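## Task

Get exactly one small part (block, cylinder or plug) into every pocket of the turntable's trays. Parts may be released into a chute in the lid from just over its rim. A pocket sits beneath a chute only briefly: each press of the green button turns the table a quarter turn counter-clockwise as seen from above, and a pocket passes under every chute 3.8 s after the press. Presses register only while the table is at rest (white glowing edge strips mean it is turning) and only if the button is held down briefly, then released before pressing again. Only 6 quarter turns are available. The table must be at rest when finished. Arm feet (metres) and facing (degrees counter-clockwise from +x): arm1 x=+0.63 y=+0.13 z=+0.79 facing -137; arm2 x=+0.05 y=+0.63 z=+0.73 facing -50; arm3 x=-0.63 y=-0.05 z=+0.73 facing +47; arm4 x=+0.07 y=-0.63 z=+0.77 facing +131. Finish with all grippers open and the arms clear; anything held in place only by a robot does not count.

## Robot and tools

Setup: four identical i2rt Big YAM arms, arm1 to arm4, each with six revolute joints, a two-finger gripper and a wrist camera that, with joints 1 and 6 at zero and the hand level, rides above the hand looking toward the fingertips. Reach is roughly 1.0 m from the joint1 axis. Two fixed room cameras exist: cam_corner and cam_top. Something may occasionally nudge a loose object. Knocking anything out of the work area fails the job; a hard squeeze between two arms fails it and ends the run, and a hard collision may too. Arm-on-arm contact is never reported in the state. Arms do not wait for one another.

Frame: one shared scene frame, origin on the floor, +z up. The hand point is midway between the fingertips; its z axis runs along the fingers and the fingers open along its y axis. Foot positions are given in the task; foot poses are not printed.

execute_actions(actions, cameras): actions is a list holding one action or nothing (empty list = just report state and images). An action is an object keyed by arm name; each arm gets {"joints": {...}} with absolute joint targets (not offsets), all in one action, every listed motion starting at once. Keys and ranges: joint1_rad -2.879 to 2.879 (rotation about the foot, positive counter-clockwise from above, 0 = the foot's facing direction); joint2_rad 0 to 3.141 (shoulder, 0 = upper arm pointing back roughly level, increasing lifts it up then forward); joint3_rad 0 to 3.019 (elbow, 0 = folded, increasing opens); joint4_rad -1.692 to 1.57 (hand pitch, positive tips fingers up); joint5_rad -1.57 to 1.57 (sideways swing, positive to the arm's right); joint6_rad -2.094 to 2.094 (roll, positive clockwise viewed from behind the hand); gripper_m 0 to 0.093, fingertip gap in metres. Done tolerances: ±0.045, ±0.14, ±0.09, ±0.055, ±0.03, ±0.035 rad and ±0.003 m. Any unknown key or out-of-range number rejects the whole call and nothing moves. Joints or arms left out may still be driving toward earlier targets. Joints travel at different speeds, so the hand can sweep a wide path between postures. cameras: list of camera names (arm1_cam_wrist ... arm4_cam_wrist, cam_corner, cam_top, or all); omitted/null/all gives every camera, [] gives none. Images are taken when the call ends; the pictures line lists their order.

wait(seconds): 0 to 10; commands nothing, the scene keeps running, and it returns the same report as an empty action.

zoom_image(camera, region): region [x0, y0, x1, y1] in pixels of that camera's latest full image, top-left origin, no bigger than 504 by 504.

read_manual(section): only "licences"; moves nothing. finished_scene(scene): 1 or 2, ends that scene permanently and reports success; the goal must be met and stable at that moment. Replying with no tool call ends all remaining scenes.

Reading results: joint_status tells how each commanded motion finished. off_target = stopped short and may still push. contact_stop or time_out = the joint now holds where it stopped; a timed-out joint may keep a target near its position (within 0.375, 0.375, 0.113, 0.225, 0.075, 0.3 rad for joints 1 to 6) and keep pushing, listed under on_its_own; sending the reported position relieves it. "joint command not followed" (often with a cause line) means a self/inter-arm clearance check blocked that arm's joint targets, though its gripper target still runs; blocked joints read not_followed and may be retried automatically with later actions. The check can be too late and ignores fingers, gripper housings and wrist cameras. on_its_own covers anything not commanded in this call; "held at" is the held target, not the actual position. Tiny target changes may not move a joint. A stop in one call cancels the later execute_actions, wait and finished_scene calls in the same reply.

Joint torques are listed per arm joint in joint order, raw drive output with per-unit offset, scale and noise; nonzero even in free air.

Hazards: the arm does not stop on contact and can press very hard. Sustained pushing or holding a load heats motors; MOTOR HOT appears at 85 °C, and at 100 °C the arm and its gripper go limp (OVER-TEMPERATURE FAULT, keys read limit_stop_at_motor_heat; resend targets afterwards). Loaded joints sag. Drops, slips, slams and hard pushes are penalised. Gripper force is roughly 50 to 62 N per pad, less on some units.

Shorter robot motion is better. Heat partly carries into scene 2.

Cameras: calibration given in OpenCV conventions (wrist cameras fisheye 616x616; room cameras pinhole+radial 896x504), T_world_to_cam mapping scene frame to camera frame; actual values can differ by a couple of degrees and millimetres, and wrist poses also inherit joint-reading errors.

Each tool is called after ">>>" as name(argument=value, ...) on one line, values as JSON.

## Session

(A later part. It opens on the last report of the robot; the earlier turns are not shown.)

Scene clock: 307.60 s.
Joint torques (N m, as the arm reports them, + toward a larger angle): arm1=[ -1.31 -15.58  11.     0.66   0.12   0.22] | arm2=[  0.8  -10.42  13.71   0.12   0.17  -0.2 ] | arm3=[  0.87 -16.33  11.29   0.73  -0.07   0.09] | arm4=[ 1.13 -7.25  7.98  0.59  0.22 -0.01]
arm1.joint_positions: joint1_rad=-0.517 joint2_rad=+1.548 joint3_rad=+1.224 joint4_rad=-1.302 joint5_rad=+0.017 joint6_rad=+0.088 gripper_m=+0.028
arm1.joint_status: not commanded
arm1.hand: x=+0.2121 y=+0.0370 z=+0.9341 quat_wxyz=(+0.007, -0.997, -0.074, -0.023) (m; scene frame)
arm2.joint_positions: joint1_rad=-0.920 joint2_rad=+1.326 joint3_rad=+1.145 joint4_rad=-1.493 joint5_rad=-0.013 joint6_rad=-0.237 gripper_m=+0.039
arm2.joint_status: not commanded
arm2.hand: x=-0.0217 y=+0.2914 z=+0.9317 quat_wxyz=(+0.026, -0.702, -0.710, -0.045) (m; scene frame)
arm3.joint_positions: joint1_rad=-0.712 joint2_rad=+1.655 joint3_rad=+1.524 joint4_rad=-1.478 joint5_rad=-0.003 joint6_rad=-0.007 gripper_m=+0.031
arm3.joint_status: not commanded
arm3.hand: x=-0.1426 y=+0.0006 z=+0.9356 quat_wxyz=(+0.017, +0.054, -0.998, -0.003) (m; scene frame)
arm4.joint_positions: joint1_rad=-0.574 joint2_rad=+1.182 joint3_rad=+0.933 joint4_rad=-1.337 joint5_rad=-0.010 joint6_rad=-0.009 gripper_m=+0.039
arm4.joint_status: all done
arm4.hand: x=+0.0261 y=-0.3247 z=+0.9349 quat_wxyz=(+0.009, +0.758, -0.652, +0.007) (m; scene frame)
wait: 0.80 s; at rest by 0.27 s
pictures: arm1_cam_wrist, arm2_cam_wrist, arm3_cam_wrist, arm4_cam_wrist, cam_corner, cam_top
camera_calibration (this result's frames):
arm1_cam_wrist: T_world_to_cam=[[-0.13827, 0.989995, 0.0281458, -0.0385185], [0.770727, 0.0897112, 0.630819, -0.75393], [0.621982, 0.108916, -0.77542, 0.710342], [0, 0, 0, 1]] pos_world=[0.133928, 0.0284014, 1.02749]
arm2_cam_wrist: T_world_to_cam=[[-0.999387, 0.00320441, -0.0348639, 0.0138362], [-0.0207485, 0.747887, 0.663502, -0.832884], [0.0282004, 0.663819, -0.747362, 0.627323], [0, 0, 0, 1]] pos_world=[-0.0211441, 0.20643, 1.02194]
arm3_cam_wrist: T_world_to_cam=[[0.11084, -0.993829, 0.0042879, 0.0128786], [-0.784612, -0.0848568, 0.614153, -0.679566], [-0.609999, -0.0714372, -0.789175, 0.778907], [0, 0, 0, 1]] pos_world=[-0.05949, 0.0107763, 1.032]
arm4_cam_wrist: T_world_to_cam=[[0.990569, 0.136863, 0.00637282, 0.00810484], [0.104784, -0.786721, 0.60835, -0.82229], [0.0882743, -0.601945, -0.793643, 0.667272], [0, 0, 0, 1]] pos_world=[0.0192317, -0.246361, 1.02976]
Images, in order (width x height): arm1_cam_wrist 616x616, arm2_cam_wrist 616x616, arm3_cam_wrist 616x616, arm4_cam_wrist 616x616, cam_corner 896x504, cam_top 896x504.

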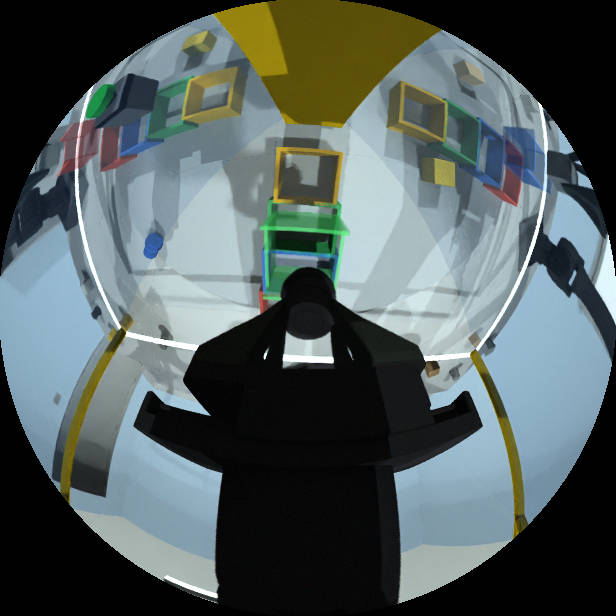

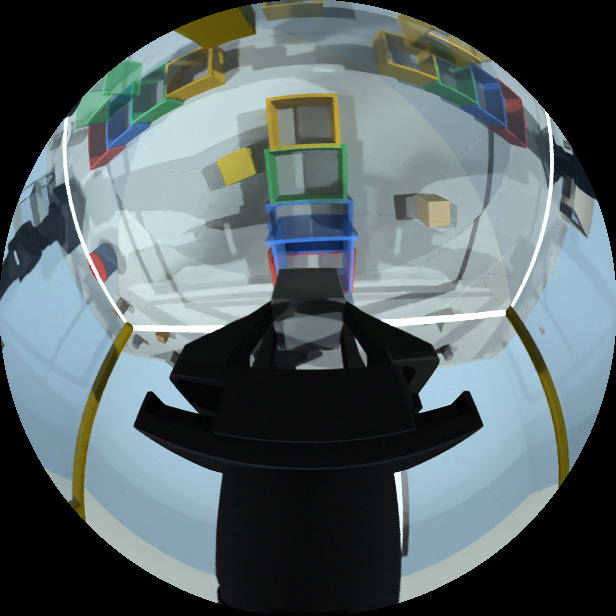

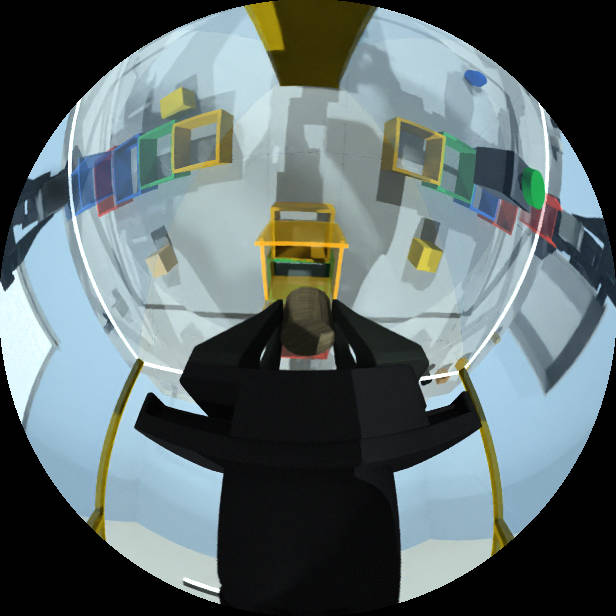

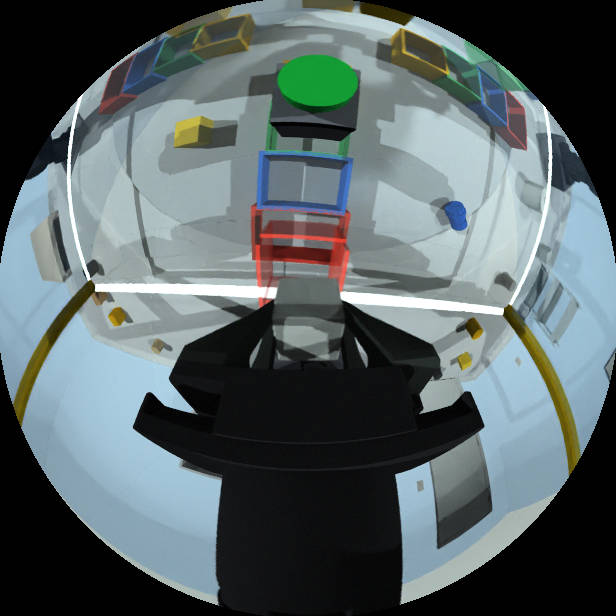

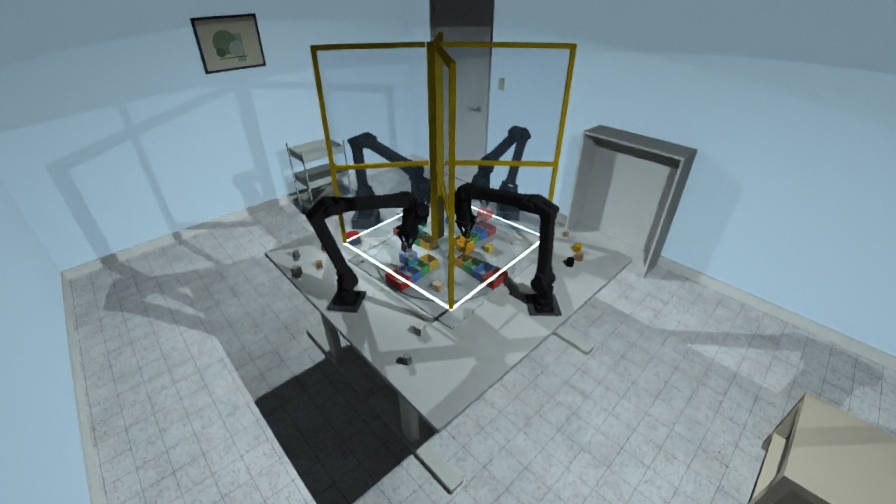

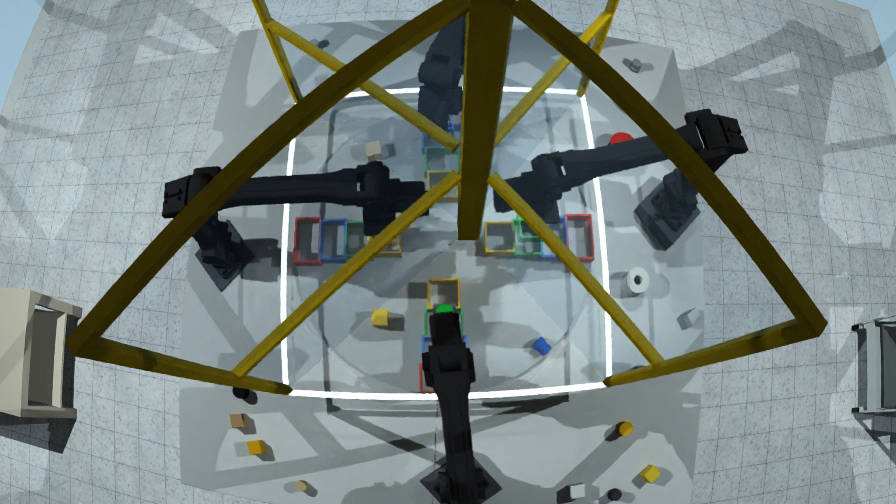

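>>> execute_actions(actions=[{"arm4":{"joints":{"joint1_rad":-0.595,"joint2_rad":1.48,"joint3_rad":1.43,"joint4_rad":-1.435}}}], cameras=["cam_top"])

>>> execute_actions(actions=[{"arm4":{"joints":{"joint2_rad":1.65}}}], cameras=[])

>>> wait(seconds=0.2)

>>> execute_actions(actions=[{"arm4":{"joints":{"joint2_rad":1.48}}}], cameras=[])

>>> execute_actions(actions=[{"arm4":{"joints":{"joint1_rad":-0.57,"joint2_rad":1.179,"joint3_rad":0.94,"joint4_rad":-1.325}}}], cameras=[])

>>> wait(seconds=0.6)

>>> execute_actions(actions=[{"arm1":{"joints":{"gripper_m":0.07}},"arm2":{"joints":{"gripper_m":0.07}},"arm3":{"joints":{"gripper_m":0.07}},"arm4":{"joints":{"gripper_m":0.07}}}], cameras=[])

>>> execute_actions(actions=[{"arm1":{"joints":{"joint2_rad":0.99,"joint3_rad":1.15,"joint4_rad":-1.6,"joint6_rad":0}},"arm2":{"joints":{"joint2_rad":0.99,"joint3_rad":1.15,"joint4_rad":-1.6,"joint6_rad":0}},"arm3":{"joints":{"joint2_rad":0.99,"joint3_rad":1.15,"joint4_rad":-1.6,"joint6_rad":0}},"arm4":{"joints":{"joint2_rad":0.99,"joint3_rad":1.15,"joint4_rad":-1.6}}}], cameras=["cam_top","arm4_cam_wrist","arm2_cam_wrist"])

Scene clock: 324.63 s.
Joint torques (N m, as the arm reports them, + toward a larger angle): arm1=[ -1.36 -15.64  10.99   0.68   0.11   0.22] | arm2=[  0.59 -10.44  13.74   0.13   0.17  -0.2 ] | arm3=[  0.73 -16.31  11.29   0.77  -0.09   0.09] | arm4=[  0.39 -13.01  11.44  -0.25   0.22   0.03]
arm1.joint_positions: joint1_rad=-0.517 joint2_rad=+1.548 joint3_rad=+1.224 joint4_rad=-1.302 joint5_rad=+0.017 joint6_rad=+0.088 gripper_m=+0.028
arm1.joint_status: not commanded
arm1.hand: x=+0.2121 y=+0.0370 z=+0.9341 quat_wxyz=(+0.007, -0.997, -0.074, -0.023) (m; scene frame)
arm2.joint_positions: joint1_rad=-0.920 joint2_rad=+1.326 joint3_rad=+1.145 joint4_rad=-1.493 joint5_rad=-0.013 joint6_rad=-0.237 gripper_m=+0.039
arm2.joint_status: not commanded
arm2.hand: x=-0.0217 y=+0.2914 z=+0.9317 quat_wxyz=(+0.026, -0.702, -0.710, -0.045) (m; scene frame)
arm3.joint_positions: joint1_rad=-0.712 joint2_rad=+1.655 joint3_rad=+1.524 joint4_rad=-1.478 joint5_rad=-0.003 joint6_rad=-0.007 gripper_m=+0.031
arm3.joint_status: not commanded
arm3.hand: x=-0.1426 y=+0.0006 z=+0.9356 quat_wxyz=(+0.017, +0.054, -0.998, -0.003) (m; scene frame)
arm4.joint_positions: joint1_rad=-0.588 joint2_rad=+1.491 joint3_rad=+1.378 joint4_rad=-1.424 joint5_rad=-0.010 joint6_rad=-0.009 gripper_m=+0.039
arm4.joint_status: all done
arm4.hand: x=+0.0122 y=-0.1851 z=+0.9918 quat_wxyz=(-0.007, +0.754, -0.657, -0.012) (m; scene frame)
pictures: cam_top
Images, in order (width x height): cam_top 896x504.

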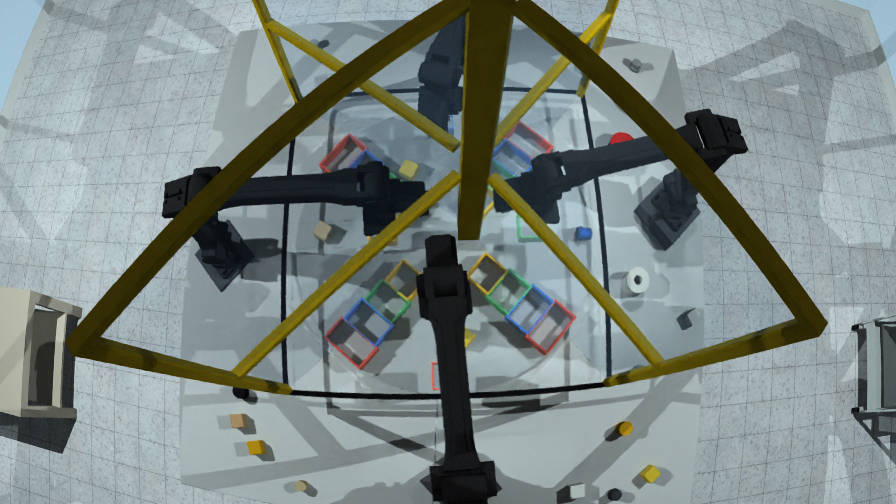

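Scene clock: 325.43 s.
Joint torques (N m, as the arm reports them, + toward a larger angle): arm1=[ -1.31 -15.57  11.     0.68   0.11   0.22] | arm2=[  0.47 -10.29  13.77   0.16   0.18  -0.19] | arm3=[  1.02 -16.43  11.38   0.69  -0.06   0.07] | arm4=[  0.47 -11.01  10.    -0.04   0.25   0.01]
arm1.joint_positions: joint1_rad=-0.517 joint2_rad=+1.548 joint3_rad=+1.224 joint4_rad=-1.302 joint5_rad=+0.017 joint6_rad=+0.088 gripper_m=+0.028
arm1.joint_status: not commanded
arm1.hand: x=+0.2121 y=+0.0370 z=+0.9341 quat_wxyz=(+0.007, -0.997, -0.074, -0.023) (m; scene frame)
arm2.joint_positions: joint1_rad=-0.920 joint2_rad=+1.326 joint3_rad=+1.145 joint4_rad=-1.493 joint5_rad=-0.013 joint6_rad=-0.237 gripper_m=+0.039
arm2.joint_status: not commanded
arm2.hand: x=-0.0217 y=+0.2914 z=+0.9317 quat_wxyz=(+0.026, -0.702, -0.710, -0.045) (m; scene frame)
arm3.joint_positions: joint1_rad=-0.712 joint2_rad=+1.655 joint3_rad=+1.524 joint4_rad=-1.478 joint5_rad=-0.003 joint6_rad=-0.007 gripper_m=+0.031
arm3.joint_status: not commanded
arm3.hand: x=-0.1426 y=+0.0006 z=+0.9356 quat_wxyz=(+0.017, +0.054, -0.998, -0.003) (m; scene frame)
arm4.joint_positions: joint1_rad=-0.595 joint2_rad=+1.616 joint3_rad=+1.393 joint4_rad=-1.437 joint5_rad=-0.011 joint6_rad=-0.009 gripper_m=+0.039
arm4.joint_status: all done
arm4.hand: x=+0.0142 y=-0.1750 z=+0.9436 quat_wxyz=(+0.034, +0.750, -0.660, +0.033) (m; scene frame)
pictures: none
No camera images: the call's "cameras" was empty. Leave "cameras" out to get every camera's image.

Scene clock: 325.63 s.
Joint torques (N m, as the arm reports them, + toward a larger angle): arm1=[ -1.32 -15.62  10.99   0.68   0.11   0.22] | arm2=[  0.8  -10.49  13.77   0.15   0.17  -0.21] | arm3=[  1.03 -16.43  11.26   0.84  -0.1    0.05] | arm4=[  0.58 -10.92   9.92   0.02   0.23  -0.01]
arm1.joint_positions: joint1_rad=-0.517 joint2_rad=+1.548 joint3_rad=+1.224 joint4_rad=-1.302 joint5_rad=+0.017 joint6_rad=+0.088 gripper_m=+0.028
arm1.joint_status: not commanded
arm1.hand: x=+0.2121 y=+0.0370 z=+0.9341 quat_wxyz=(+0.007, -0.997, -0.074, -0.023) (m; scene frame)
arm2.joint_positions: joint1_rad=-0.920 joint2_rad=+1.326 joint3_rad=+1.145 joint4_rad=-1.493 joint5_rad=-0.013 joint6_rad=-0.237 gripper_m=+0.039
arm2.joint_status: not commanded
arm2.hand: x=-0.0217 y=+0.2914 z=+0.9317 quat_wxyz=(+0.026, -0.702, -0.710, -0.045) (m; scene frame)
arm3.joint_positions: joint1_rad=-0.712 joint2_rad=+1.655 joint3_rad=+1.524 joint4_rad=-1.478 joint5_rad=-0.003 joint6_rad=-0.007 gripper_m=+0.031
arm3.joint_status: not commanded
arm3.hand: x=-0.1426 y=+0.0006 z=+0.9356 quat_wxyz=(+0.017, +0.054, -0.998, -0.003) (m; scene frame)
arm4.joint_positions: joint1_rad=-0.595 joint2_rad=+1.616 joint3_rad=+1.393 joint4_rad=-1.437 joint5_rad=-0.011 joint6_rad=-0.009 gripper_m=+0.039
arm4.joint_status: all done
arm4.hand: x=+0.0142 y=-0.1750 z=+0.9436 quat_wxyz=(+0.034, +0.750, -0.660, +0.033) (m; scene frame)
wait: 0.20 s; no rest
pictures: arm1_cam_wrist, arm2_cam_wrist, arm3_cam_wrist, arm4_cam_wrist, cam_corner, cam_top
camera_calibration (this result's frames):
arm1_cam_wrist: T_world_to_cam=[[-0.13827, 0.989995, 0.0281458, -0.0385185], [0.770727, 0.0897112, 0.630819, -0.75393], [0.621982, 0.108916, -0.77542, 0.710342], [0, 0, 0, 1]] pos_world=[0.133928, 0.0284014, 1.02749]
arm2_cam_wrist: T_world_to_cam=[[-0.999387, 0.00320441, -0.0348639, 0.0138362], [-0.0207485, 0.747887, 0.663502, -0.832884], [0.0282004, 0.663819, -0.747362, 0.627323], [0, 0, 0, 1]] pos_world=[-0.0211441, 0.20643, 1.02194]
arm3_cam_wrist: T_world_to_cam=[[0.11084, -0.993829, 0.0042879, 0.0128786], [-0.784612, -0.0848568, 0.614153, -0.679566], [-0.609999, -0.0714372, -0.789175, 0.778907], [0, 0, 0, 1]] pos_world=[-0.05949, 0.0107763, 1.032]
arm4_cam_wrist: T_world_to_cam=[[0.993229, 0.11605, 0.0052648, -0.00332337], [0.083192, -0.742181, 0.665016, -0.75402], [0.0810824, -0.660076, -0.74681, 0.711119], [0, 0, 0, 1]] pos_world=[0.00837002, -0.0898409, 1.03252]
Images, in order (width x height): arm1_cam_wrist 616x616, arm2_cam_wrist 616x616, arm3_cam_wrist 616x616, arm4_cam_wrist 616x616, cam_corner 896x504, cam_top 896x504.

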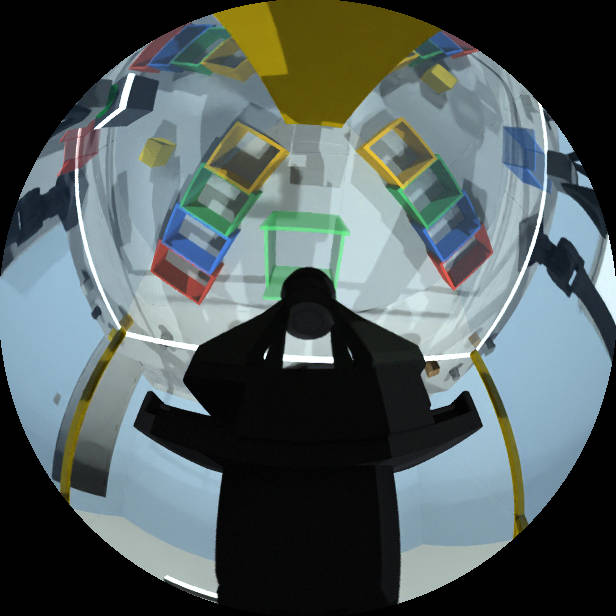

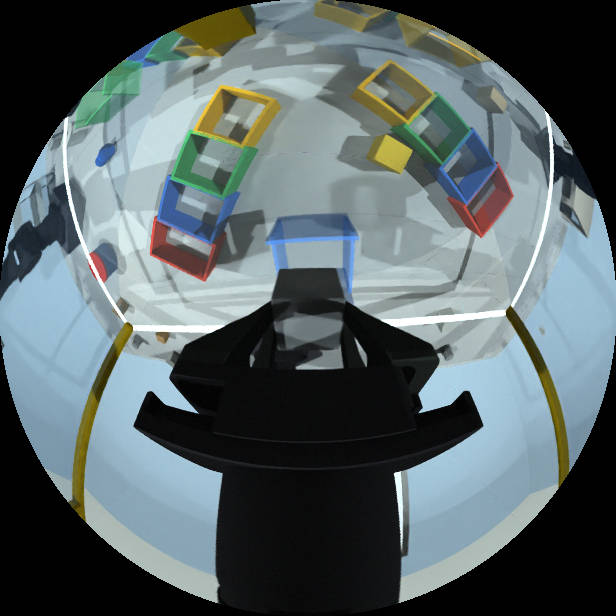

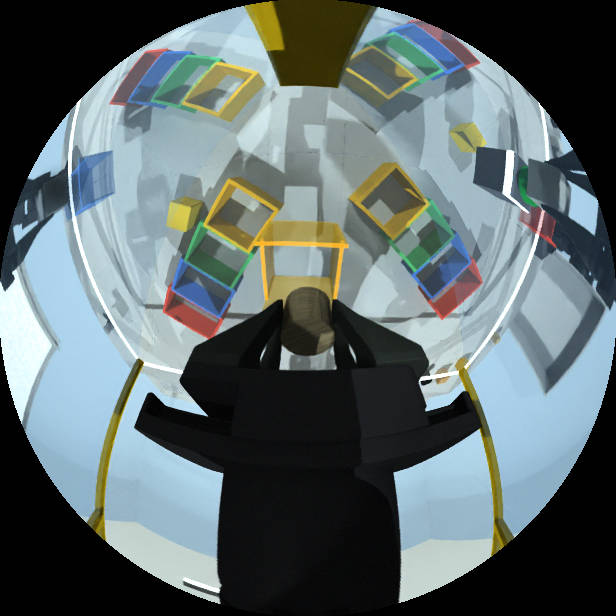

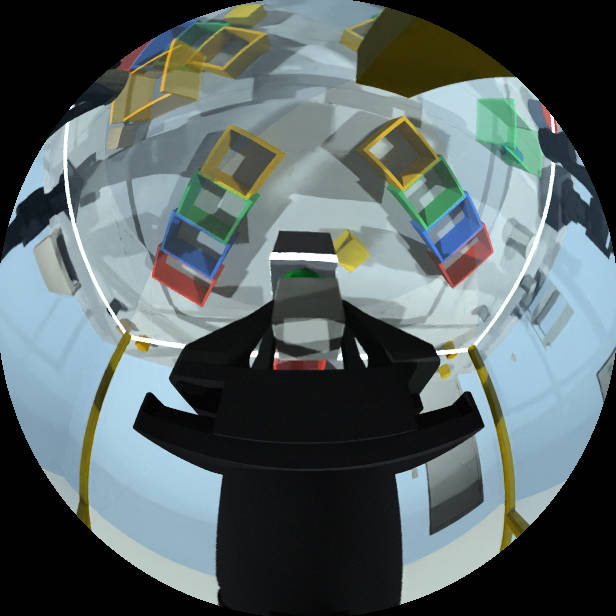

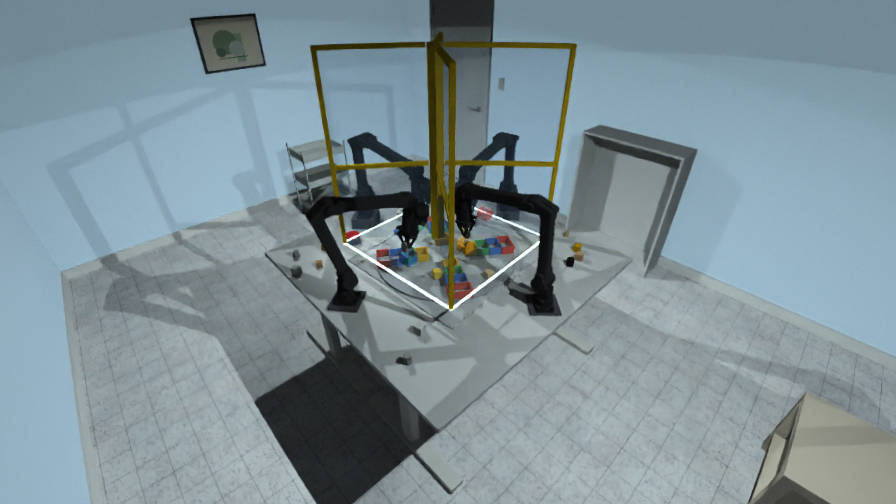

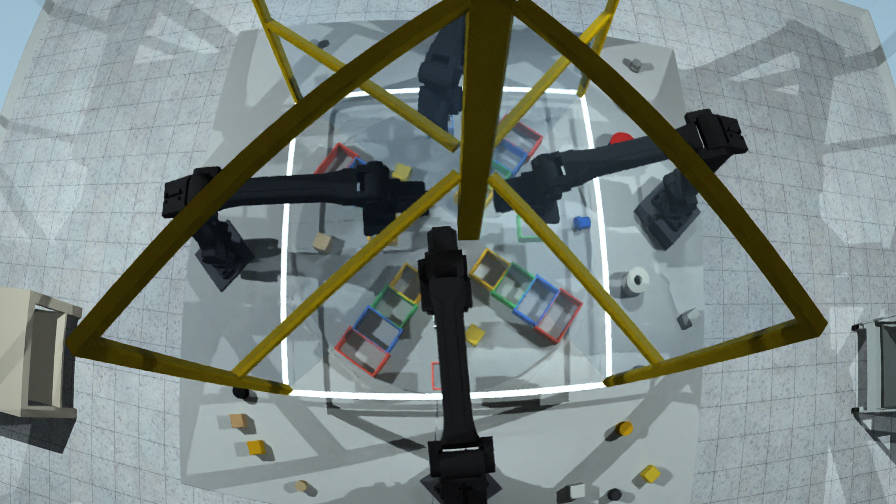

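Scene clock: 326.67 s.
Joint torques (N m, as the arm reports them, + toward a larger angle): arm1=[ -1.41 -15.64  10.99   0.69   0.11   0.23] | arm2=[  0.64 -10.28  13.75   0.15   0.16  -0.19] | arm3=[  0.96 -16.59  11.32   0.86  -0.06   0.07] | arm4=[  0.76 -11.68  10.39   0.25   0.28   0.  ]
arm1.joint_positions: joint1_rad=-0.517 joint2_rad=+1.548 joint3_rad=+1.224 joint4_rad=-1.302 joint5_rad=+0.017 joint6_rad=+0.088 gripper_m=+0.028
arm1.joint_status: not commanded
arm1.hand: x=+0.2121 y=+0.0370 z=+0.9341 quat_wxyz=(+0.007, -0.997, -0.074, -0.023) (m; scene frame)
arm2.joint_positions: joint1_rad=-0.920 joint2_rad=+1.326 joint3_rad=+1.145 joint4_rad=-1.493 joint5_rad=-0.013 joint6_rad=-0.237 gripper_m=+0.039
arm2.joint_status: not commanded
arm2.hand: x=-0.0217 y=+0.2914 z=+0.9317 quat_wxyz=(+0.026, -0.702, -0.710, -0.045) (m; scene frame)
arm3.joint_positions: joint1_rad=-0.712 joint2_rad=+1.655 joint3_rad=+1.524 joint4_rad=-1.478 joint5_rad=-0.003 joint6_rad=-0.007 gripper_m=+0.031
arm3.joint_status: not commanded
arm3.hand: x=-0.1426 y=+0.0006 z=+0.9356 quat_wxyz=(+0.017, +0.054, -0.998, -0.003) (m; scene frame)
arm4.joint_positions: joint1_rad=-0.595 joint2_rad=+1.476 joint3_rad=+1.393 joint4_rad=-1.437 joint5_rad=-0.011 joint6_rad=-0.009 gripper_m=+0.039
arm4.joint_status: all done
arm4.hand: x=+0.0152 y=-0.1852 z=+1.0040 quat_wxyz=(-0.012, +0.751, -0.660, -0.019) (m; scene frame)
pictures: none
No camera images: the call's "cameras" was empty. Leave "cameras" out to get every camera's image.

Scene clock: 327.93 s.
Joint torques (N m, as the arm reports them, + toward a larger angle): arm1=[ -1.37 -15.64  11.     0.66   0.11   0.22] | arm2=[  0.79 -10.43  13.8    0.14   0.16  -0.18] | arm3=[  0.93 -16.63  11.26   0.77  -0.06   0.07] | arm4=[ 0.56 -7.59  7.75  0.76  0.25  0.  ]
arm1.joint_positions: joint1_rad=-0.517 joint2_rad=+1.548 joint3_rad=+1.224 joint4_rad=-1.302 joint5_rad=+0.017 joint6_rad=+0.088 gripper_m=+0.028
arm1.joint_status: not commanded
arm1.hand: x=+0.2121 y=+0.0370 z=+0.9341 quat_wxyz=(+0.007, -0.997, -0.074, -0.023) (m; scene frame)
arm2.joint_positions: joint1_rad=-0.920 joint2_rad=+1.326 joint3_rad=+1.145 joint4_rad=-1.493 joint5_rad=-0.013 joint6_rad=-0.237 gripper_m=+0.039
arm2.joint_status: not commanded
arm2.hand: x=-0.0217 y=+0.2914 z=+0.9317 quat_wxyz=(+0.026, -0.702, -0.710, -0.045) (m; scene frame)
arm3.joint_positions: joint1_rad=-0.712 joint2_rad=+1.655 joint3_rad=+1.524 joint4_rad=-1.478 joint5_rad=-0.003 joint6_rad=-0.007 gripper_m=+0.031
arm3.joint_status: not commanded
arm3.hand: x=-0.1426 y=+0.0006 z=+0.9356 quat_wxyz=(+0.017, +0.054, -0.998, -0.003) (m; scene frame)
arm4.joint_positions: joint1_rad=-0.574 joint2_rad=+1.182 joint3_rad=+0.933 joint4_rad=-1.338 joint5_rad=-0.011 joint6_rad=-0.009 gripper_m=+0.039
arm4.joint_status: all done
arm4.hand: x=+0.0258 y=-0.3251 z=+0.9349 quat_wxyz=(+0.010, +0.758, -0.652, +0.007) (m; scene frame)
pictures: none
No camera images: the call's "cameras" was empty. Leave "cameras" out to get every camera's image.

Scene clock: 328.53 s.
Joint torques (N m, as the arm reports them, + toward a larger angle): arm1=[ -1.38 -15.66  11.     0.67   0.11   0.22] | arm2=[  0.77 -10.4   13.81   0.12   0.18  -0.19] | arm3=[  1.1  -16.45  11.31   0.62  -0.08   0.07] | arm4=[ 0.88 -7.4   7.77  0.64  0.26 -0.03]
arm1.joint_positions: joint1_rad=-0.517 joint2_rad=+1.548 joint3_rad=+1.224 joint4_rad=-1.302 joint5_rad=+0.017 joint6_rad=+0.088 gripper_m=+0.028
arm1.joint_status: not commanded
arm1.hand: x=+0.2121 y=+0.0370 z=+0.9341 quat_wxyz=(+0.007, -0.997, -0.074, -0.023) (m; scene frame)
arm2.joint_positions: joint1_rad=-0.920 joint2_rad=+1.326 joint3_rad=+1.145 joint4_rad=-1.493 joint5_rad=-0.013 joint6_rad=-0.237 gripper_m=+0.039
arm2.joint_status: not commanded
arm2.hand: x=-0.0217 y=+0.2914 z=+0.9317 quat_wxyz=(+0.026, -0.702, -0.710, -0.045) (m; scene frame)
arm3.joint_positions: joint1_rad=-0.712 joint2_rad=+1.655 joint3_rad=+1.524 joint4_rad=-1.478 joint5_rad=-0.003 joint6_rad=-0.007 gripper_m=+0.031
arm3.joint_status: not commanded
arm3.hand: x=-0.1426 y=+0.0006 z=+0.9356 quat_wxyz=(+0.017, +0.054, -0.998, -0.003) (m; scene frame)
arm4.joint_positions: joint1_rad=-0.574 joint2_rad=+1.182 joint3_rad=+0.933 joint4_rad=-1.338 joint5_rad=-0.011 joint6_rad=-0.009 gripper_m=+0.039
arm4.joint_status: all done
arm4.hand: x=+0.0258 y=-0.3251 z=+0.9349 quat_wxyz=(+0.010, +0.758, -0.652, +0.007) (m; scene frame)
wait: 0.60 s; at rest by 0.27 s
pictures: arm1_cam_wrist, arm2_cam_wrist, arm3_cam_wrist, arm4_cam_wrist, cam_corner, cam_top
camera_calibration (this result's frames):
arm1_cam_wrist: T_world_to_cam=[[-0.13827, 0.989995, 0.0281458, -0.0385185], [0.770727, 0.0897112, 0.630819, -0.75393], [0.621982, 0.108916, -0.77542, 0.710342], [0, 0, 0, 1]] pos_world=[0.133928, 0.0284014, 1.02749]
arm2_cam_wrist: T_world_to_cam=[[-0.999387, 0.00320441, -0.0348639, 0.0138362], [-0.0207485, 0.747887, 0.663502, -0.832884], [0.0282004, 0.663819, -0.747362, 0.627323], [0, 0, 0, 1]] pos_world=[-0.0211441, 0.20643, 1.02194]
arm3_cam_wrist: T_world_to_cam=[[0.11084, -0.993829, 0.0042879, 0.0128786], [-0.784612, -0.0848568, 0.614153, -0.679566], [-0.609999, -0.0714372, -0.789175, 0.778907], [0, 0, 0, 1]] pos_world=[-0.05949, 0.0107763, 1.032]
arm4_cam_wrist: T_world_to_cam=[[0.990527, 0.137218, 0.00523179, 0.0096004], [0.105619, -0.785665, 0.609569, -0.823414], [0.0877542, -0.603242, -0.792716, 0.665777], [0, 0, 0, 1]] pos_world=[0.0190337, -0.24662, 1.02965]
Images, in order (width x height): arm1_cam_wrist 616x616, arm2_cam_wrist 616x616, arm3_cam_wrist 616x616, arm4_cam_wrist 616x616, cam_corner 896x504, cam_top 896x504.

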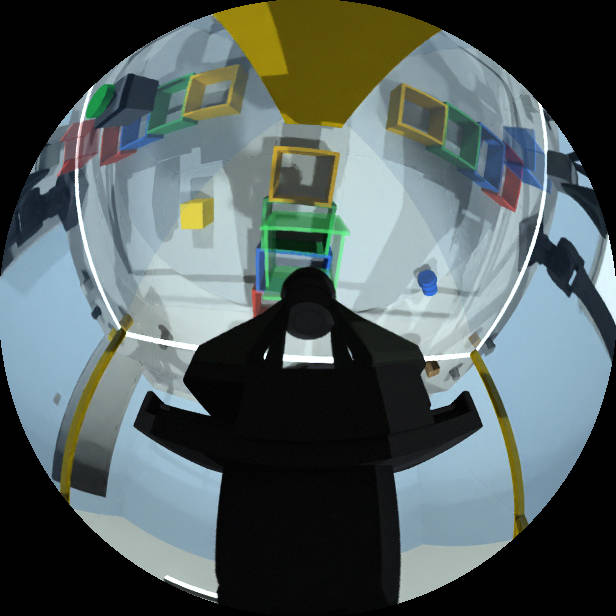

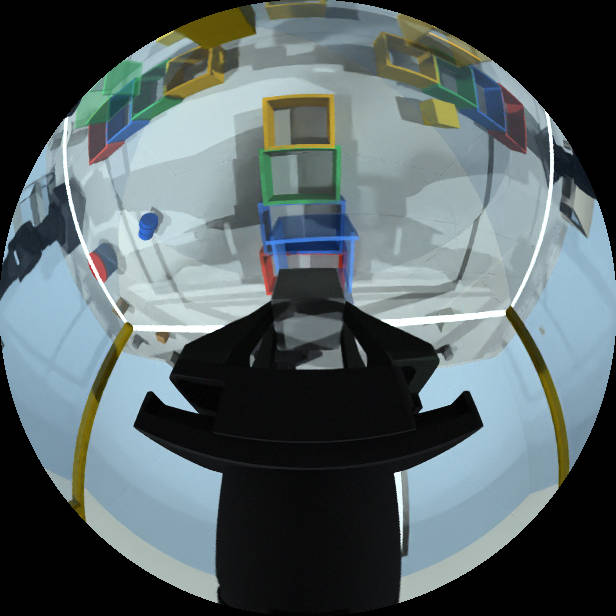

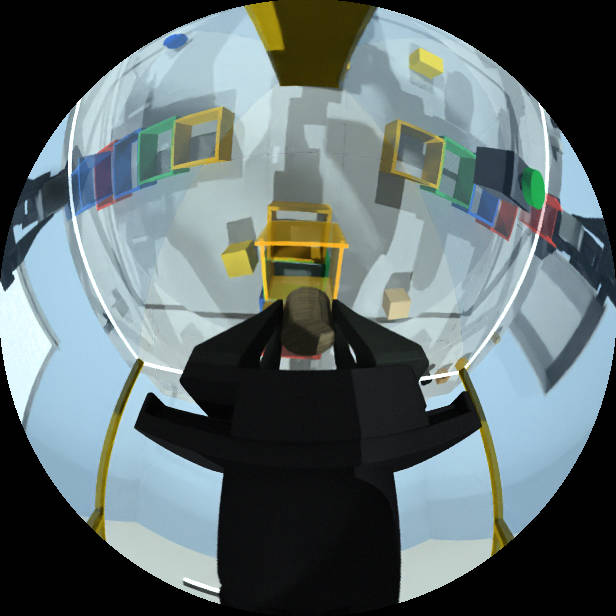

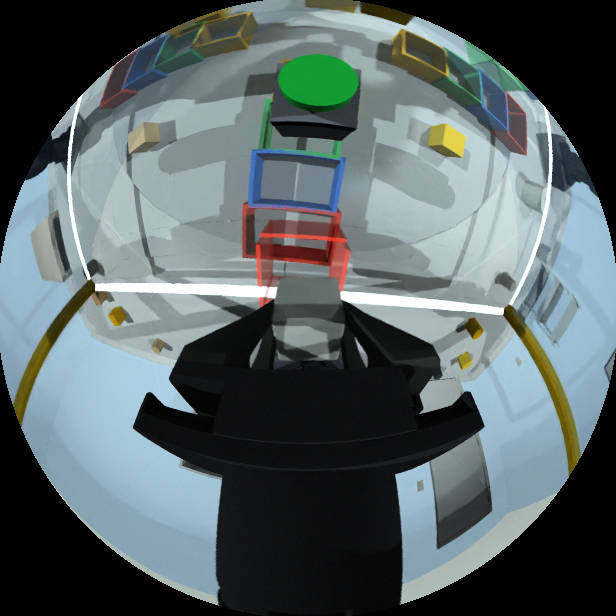

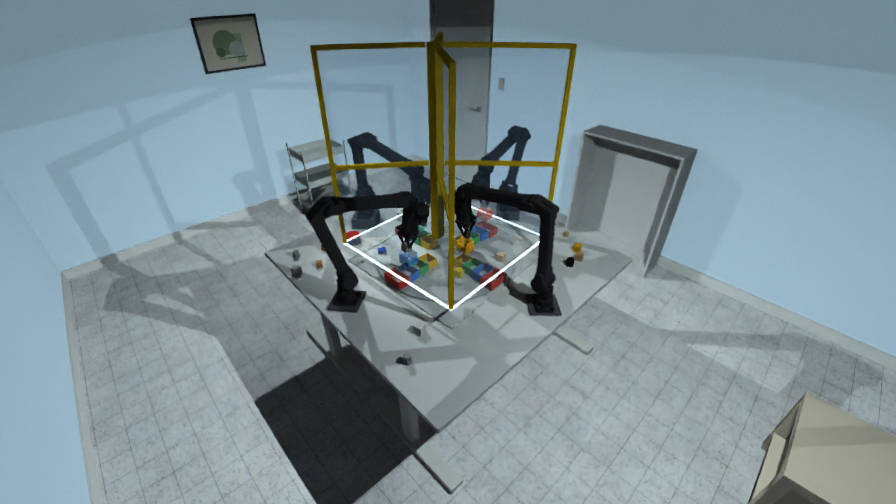

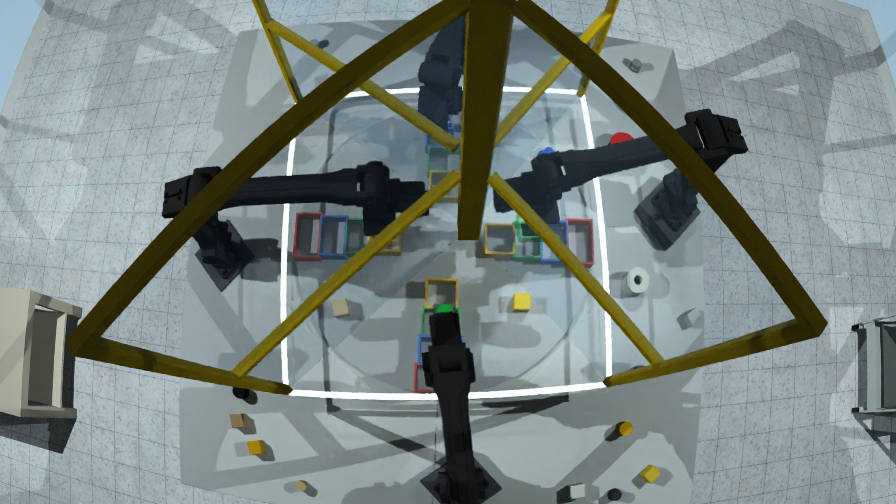

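Scene clock: 329.17 s.
Joint torques (N m, as the arm reports them, + toward a larger angle): arm1=[ -1.27 -15.71  11.02   0.67   0.11   0.22] | arm2=[  0.62 -10.25  13.77   0.12   0.16  -0.2 ] | arm3=[  1.19 -16.35  11.32   0.72  -0.07   0.08] | arm4=[ 0.97 -7.18  7.84  0.61  0.26  0.  ]
arm1.joint_positions: joint1_rad=-0.517 joint2_rad=+1.548 joint3_rad=+1.224 joint4_rad=-1.302 joint5_rad=+0.017 joint6_rad=+0.088 gripper_m=+0.070
arm1.joint_status: all done
arm1.hand: x=+0.2121 y=+0.0370 z=+0.9341 quat_wxyz=(+0.007, -0.997, -0.074, -0.023) (m; scene frame)
arm2.joint_positions: joint1_rad=-0.920 joint2_rad=+1.326 joint3_rad=+1.145 joint4_rad=-1.493 joint5_rad=-0.013 joint6_rad=-0.237 gripper_m=+0.070
arm2.joint_status: all done
arm2.hand: x=-0.0217 y=+0.2914 z=+0.9317 quat_wxyz=(+0.026, -0.702, -0.710, -0.045) (m; scene frame)
arm3.joint_positions: joint1_rad=-0.712 joint2_rad=+1.655 joint3_rad=+1.524 joint4_rad=-1.478 joint5_rad=-0.003 joint6_rad=-0.007 gripper_m=+0.070
arm3.joint_status: all done
arm3.hand: x=-0.1426 y=+0.0006 z=+0.9356 quat_wxyz=(+0.017, +0.054, -0.998, -0.003) (m; scene frame)
arm4.joint_positions: joint1_rad=-0.574 joint2_rad=+1.182 joint3_rad=+0.933 joint4_rad=-1.338 joint5_rad=-0.011 joint6_rad=-0.008 gripper_m=+0.070
arm4.joint_status: all done
arm4.hand: x=+0.0258 y=-0.3251 z=+0.9349 quat_wxyz=(+0.010, +0.758, -0.652, +0.007) (m; scene frame)
pictures: none
No camera images: the call's "cameras" was empty. Leave "cameras" out to get every camera's image.

Scene clock: 330.67 s.
Joint torques (N m, as the arm reports them, + toward a larger angle): arm1=[-1.37 -3.92 10.69  0.04  0.11 -0.01] | arm2=[ 0.77 -4.03 10.28  0.31  0.19  0.15] | arm3=[ 0.94 -4.22  7.79  0.46 -0.05  0.08] | arm4=[ 0.73 -4.6  10.36 -0.3   0.26  0.02]
arm1.joint_positions: joint1_rad=-0.517 joint2_rad=+0.984 joint3_rad=+1.134 joint4_rad=-1.590 joint5_rad=+0.017 joint6_rad=+0.013 gripper_m=+0.070
arm1.joint_status: all done
arm1.hand: x=+0.3601 y=+0.0743 z=+1.0860 quat_wxyz=(-0.005, -0.992, -0.110, +0.069) (m; scene frame)
arm2.joint_positions: joint1_rad=-0.920 joint2_rad=+0.975 joint3_rad=+1.145 joint4_rad=-1.596 joint5_rad=-0.013 joint6_rad=-0.014 gripper_m=+0.070
arm2.joint_status: all done
arm2.hand: x=-0.0054 y=+0.3584 z=+1.0343 quat_wxyz=(-0.046, -0.775, -0.628, +0.056) (m; scene frame)
arm3.joint_positions: joint1_rad=-0.712 joint2_rad=+0.985 joint3_rad=+1.153 joint4_rad=-1.591 joint5_rad=-0.003 joint6_rad=-0.007 gripper_m=+0.070
arm3.joint_status: all done
arm3.hand: x=-0.3509 y=-0.0208 z=+1.0324 quat_wxyz=(-0.075, +0.054, -0.996, -0.008) (m; scene frame)
arm4.joint_positions: joint1_rad=-0.574 joint2_rad=+0.988 joint3_rad=+1.117 joint4_rad=-1.588 joint5_rad=-0.011 joint6_rad=-0.008 gripper_m=+0.070
arm4.joint_status: all done
arm4.hand: x=+0.0295 y=-0.3548 z=+1.0574 quat_wxyz=(-0.032, +0.757, -0.651, -0.042) (m; scene frame)
pictures: arm2_cam_wrist, arm4_cam_wrist, cam_top
camera_calibration (this result's frames):
arm2_cam_wrist: T_world_to_cam=[[-0.975917, 0.217833, -0.0116503, -0.0672623], [0.187931, 0.866668, 0.462135, -0.783833], [0.110765, 0.448816, -0.886733, 0.880672], [0, 0, 0, 1]] pos_world=[-0.0158838, 0.298716, 1.14237]
arm4_cam_wrist: T_world_to_cam=[[0.990589, 0.136787, 0.00470426, 0.00980925], [0.115943, -0.856912, 0.502255, -0.833891], [0.0727331, -0.496983, -0.864707, 0.858936], [0, 0, 0, 1]] pos_world=[0.0244937, -0.289036, 1.16151]
Images, in order (width x height): arm2_cam_wrist 616x616, arm4_cam_wrist 616x616, cam_top 896x504.

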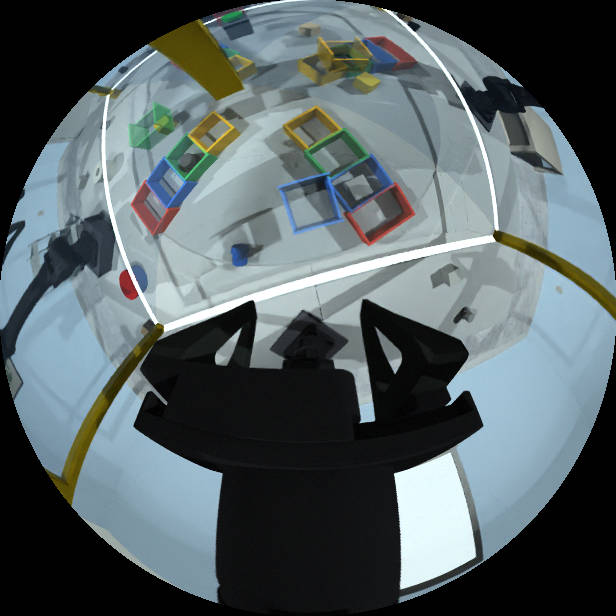

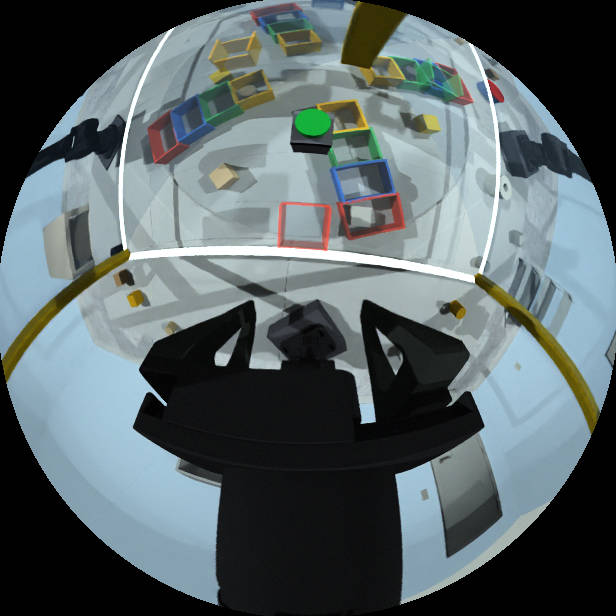

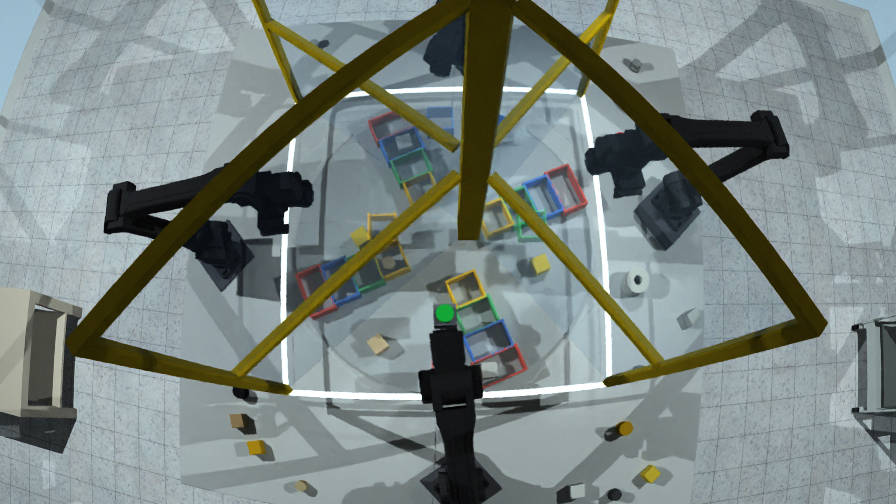

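>>> execute_actions(actions=[{"arm1":{"joints":{"joint1_rad":0.615}},"arm2":{"joints":{"joint1_rad":-2.297}},"arm3":{"joints":{"joint1_rad":-2.232}},"arm4":{"joints":{"joint1_rad":-2.393}}}], cameras=[])

>>> execute_actions(actions=[{"arm1":{"joints":{"joint2_rad":1.675,"joint3_rad":1.112,"joint4_rad":-0.985}},"arm2":{"joints":{"joint2_rad":1.72,"joint3_rad":1.375,"joint4_rad":-1.18}},"arm3":{"joints":{"joint2_rad":1.62,"joint3_rad":1.255,"joint4_rad":-1.165}},"arm4":{"joints":{"joint2_rad":1.35,"joint3_rad":0.816,"joint4_rad":-1.014}}}], cameras=["arm1_cam_wrist","arm2_cam_wrist","arm3_cam_wrist","arm4_cam_wrist"])

Scene clock: 346.20 s.
Joint torques (N m, as the arm reports them, + toward a larger angle): arm1=[-0.09 -3.89 10.72  0.04  0.11  0.  ] | arm2=[ 0.33 -4.   10.2   0.29  0.16  0.13] | arm3=[ 1.2  -4.9   7.88  0.32 -0.06  0.08] | arm4=[ 0.49 -4.76 10.21 -0.32  0.16 -0.01]
arm1.joint_positions: joint1_rad=+0.607 joint2_rad=+0.985 joint3_rad=+1.134 joint4_rad=-1.590 joint5_rad=+0.017 joint6_rad=+0.012 gripper_m=+0.070
arm1.joint_status: all done
arm1.hand: x=+0.5700 y=-0.1353 z=+1.0873 quat_wxyz=(-0.038, -0.780, -0.622, +0.061) (m; scene frame)
arm2.joint_positions: joint1_rad=-2.294 joint2_rad=+0.978 joint3_rad=+1.145 joint4_rad=-1.596 joint5_rad=-0.013 joint6_rad=-0.013 gripper_m=+0.070
arm2.joint_status: all done
arm2.hand: x=-0.2235 y=+0.6350 z=+1.0364 quat_wxyz=(-0.004, -0.997, +0.007, +0.076) (m; scene frame)
arm3.joint_positions: joint1_rad=-2.225 joint2_rad=+0.990 joint3_rad=+1.153 joint4_rad=-1.591 joint5_rad=-0.003 joint6_rad=-0.007 gripper_m=+0.070
arm3.joint_status: all done
arm3.hand: x=-0.5865 y=-0.3281 z=+1.0285 quat_wxyz=(-0.054, -0.645, -0.761, +0.042) (m; scene frame)
arm4.joint_positions: joint1_rad=-2.391 joint2_rad=+0.990 joint3_rad=+1.117 joint4_rad=-1.588 joint5_rad=-0.009 joint6_rad=-0.008 gripper_m=+0.070
arm4.joint_status: all done
arm4.hand: x=+0.3451 y=-0.6562 z=+1.0605 quat_wxyz=(-0.058, -0.048, -0.997, +0.002) (m; scene frame)
pictures: none
No camera images: the call's "cameras" was empty. Leave "cameras" out to get every camera's image.

Scene clock: 347.60 s.
Joint torques (N m, as the arm reports them, + toward a larger angle): arm1=[ -0.13 -16.57   8.88   0.87   0.11  -0.01] | arm2=[  0.28 -15.35  10.96   0.46   0.15   0.14] | arm3=[  1.15 -15.18   9.21   1.12  -0.07   0.06] | arm4=[  0.04 -10.43   7.72   0.71   0.18   0.01]
arm1.joint_positions: joint1_rad=+0.607 joint2_rad=+1.686 joint3_rad=+1.100 joint4_rad=-1.000 joint5_rad=+0.017 joint6_rad=+0.012 gripper_m=+0.070
arm1.joint_status: all done
arm1.hand: x=+0.5334 y=-0.3032 z=+0.8344 quat_wxyz=(+0.008, -0.781, -0.624, +0.005) (m; scene frame)
arm2.joint_positions: joint1_rad=-2.294 joint2_rad=+1.736 joint3_rad=+1.354 joint4_rad=-1.187 joint5_rad=-0.013 joint6_rad=-0.013 gripper_m=+0.070
arm2.joint_status: all done
arm2.hand: x=-0.4534 y=+0.6418 z=+0.8408 quat_wxyz=(-0.005, -1.000, +0.007, +0.006) (m; scene frame)
arm3.joint_positions: joint1_rad=-2.225 joint2_rad=+1.632 joint3_rad=+1.225 joint4_rad=-1.178 joint5_rad=-0.003 joint6_rad=-0.007 gripper_m=+0.070
arm3.joint_status: all done
arm3.hand: x=-0.5579 y=-0.5022 z=+0.8321 quat_wxyz=(+0.005, -0.646, -0.763, -0.009) (m; scene frame)
arm4.joint_positions: joint1_rad=-2.391 joint2_rad=+1.365 joint3_rad=+0.801 joint4_rad=-1.029 joint5_rad=-0.009 joint6_rad=-0.008 gripper_m=+0.070
arm4.joint_status: all done
arm4.hand: x=+0.3978 y=-0.6630 z=+0.8374 quat_wxyz=(+0.008, -0.048, -0.999, -0.002) (m; scene frame)
pictures: arm1_cam_wrist, arm2_cam_wrist, arm3_cam_wrist, arm4_cam_wrist
camera_calibration (this result's frames):
arm1_cam_wrist: T_world_to_cam=[[-0.972132, 0.231632, 0.0361315, 0.553701], [0.206943, 0.775467, 0.596511, -0.370876], [0.110152, 0.587365, -0.801791, 0.91029], [0, 0, 0, 1]] pos_world=[0.51475, -0.375324, 0.931088]
arm2_cam_wrist: T_world_to_cam=[[0.027425, 0.999432, -0.0195986, -0.608519], [0.817869, -0.0111614, 0.575296, -0.101957], [0.574751, -0.0318066, -0.81771, 1.09237], [0, 0, 0, 1]] pos_world=[-0.527764, 0.64178, 0.939972]
arm3_cam_wrist: T_world_to_cam=[[-0.985779, -0.167976, 0.00495068, -0.637964], [-0.13108, 0.787016, 0.602847, -0.172685], [-0.10516, 0.593624, -0.797842, 1.03082], [0, 0, 0, 1]] pos_world=[-0.543126, -0.583179, 0.929694]
arm4_cam_wrist: T_world_to_cam=[[-0.109068, -0.994001, 0.00811113, -0.626963], [-0.792298, 0.0918575, 0.60318, -0.124463], [-0.600307, 0.059361, -0.797564, 1.06912], [0, 0, 0, 1]] pos_world=[0.474809, -0.675233, 0.932852]
Images, in order (width x height): arm1_cam_wrist 616x616, arm2_cam_wrist 616x616, arm3_cam_wrist 616x616, arm4_cam_wrist 616x616.

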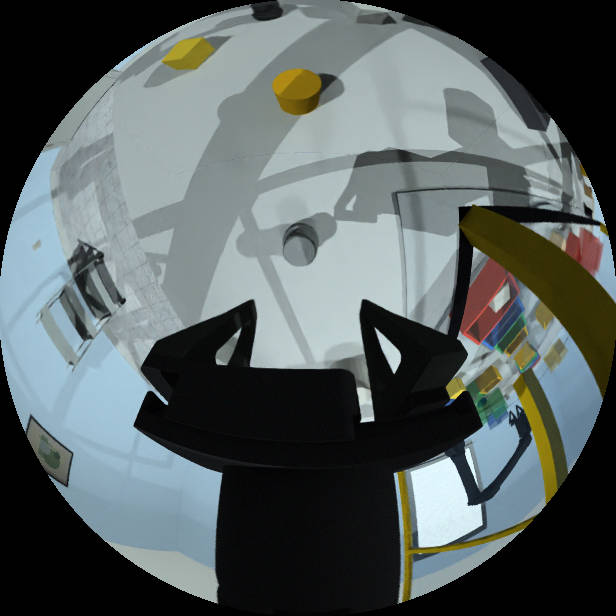

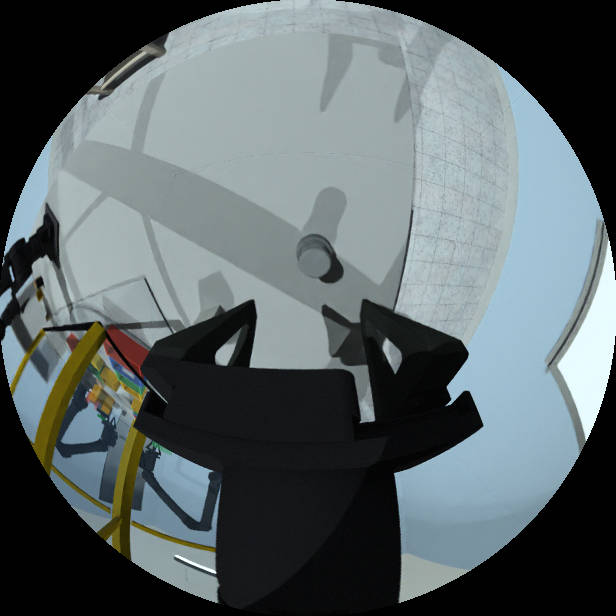

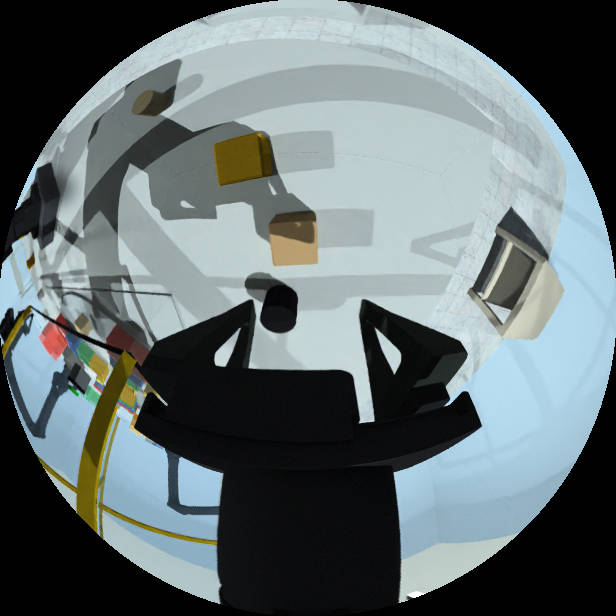

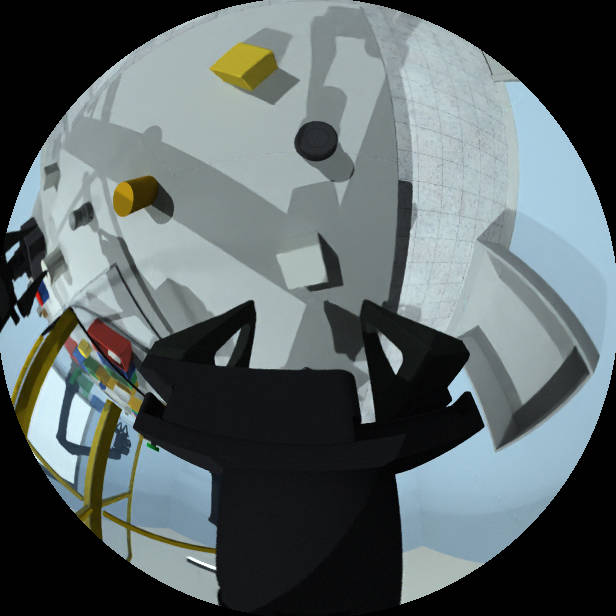

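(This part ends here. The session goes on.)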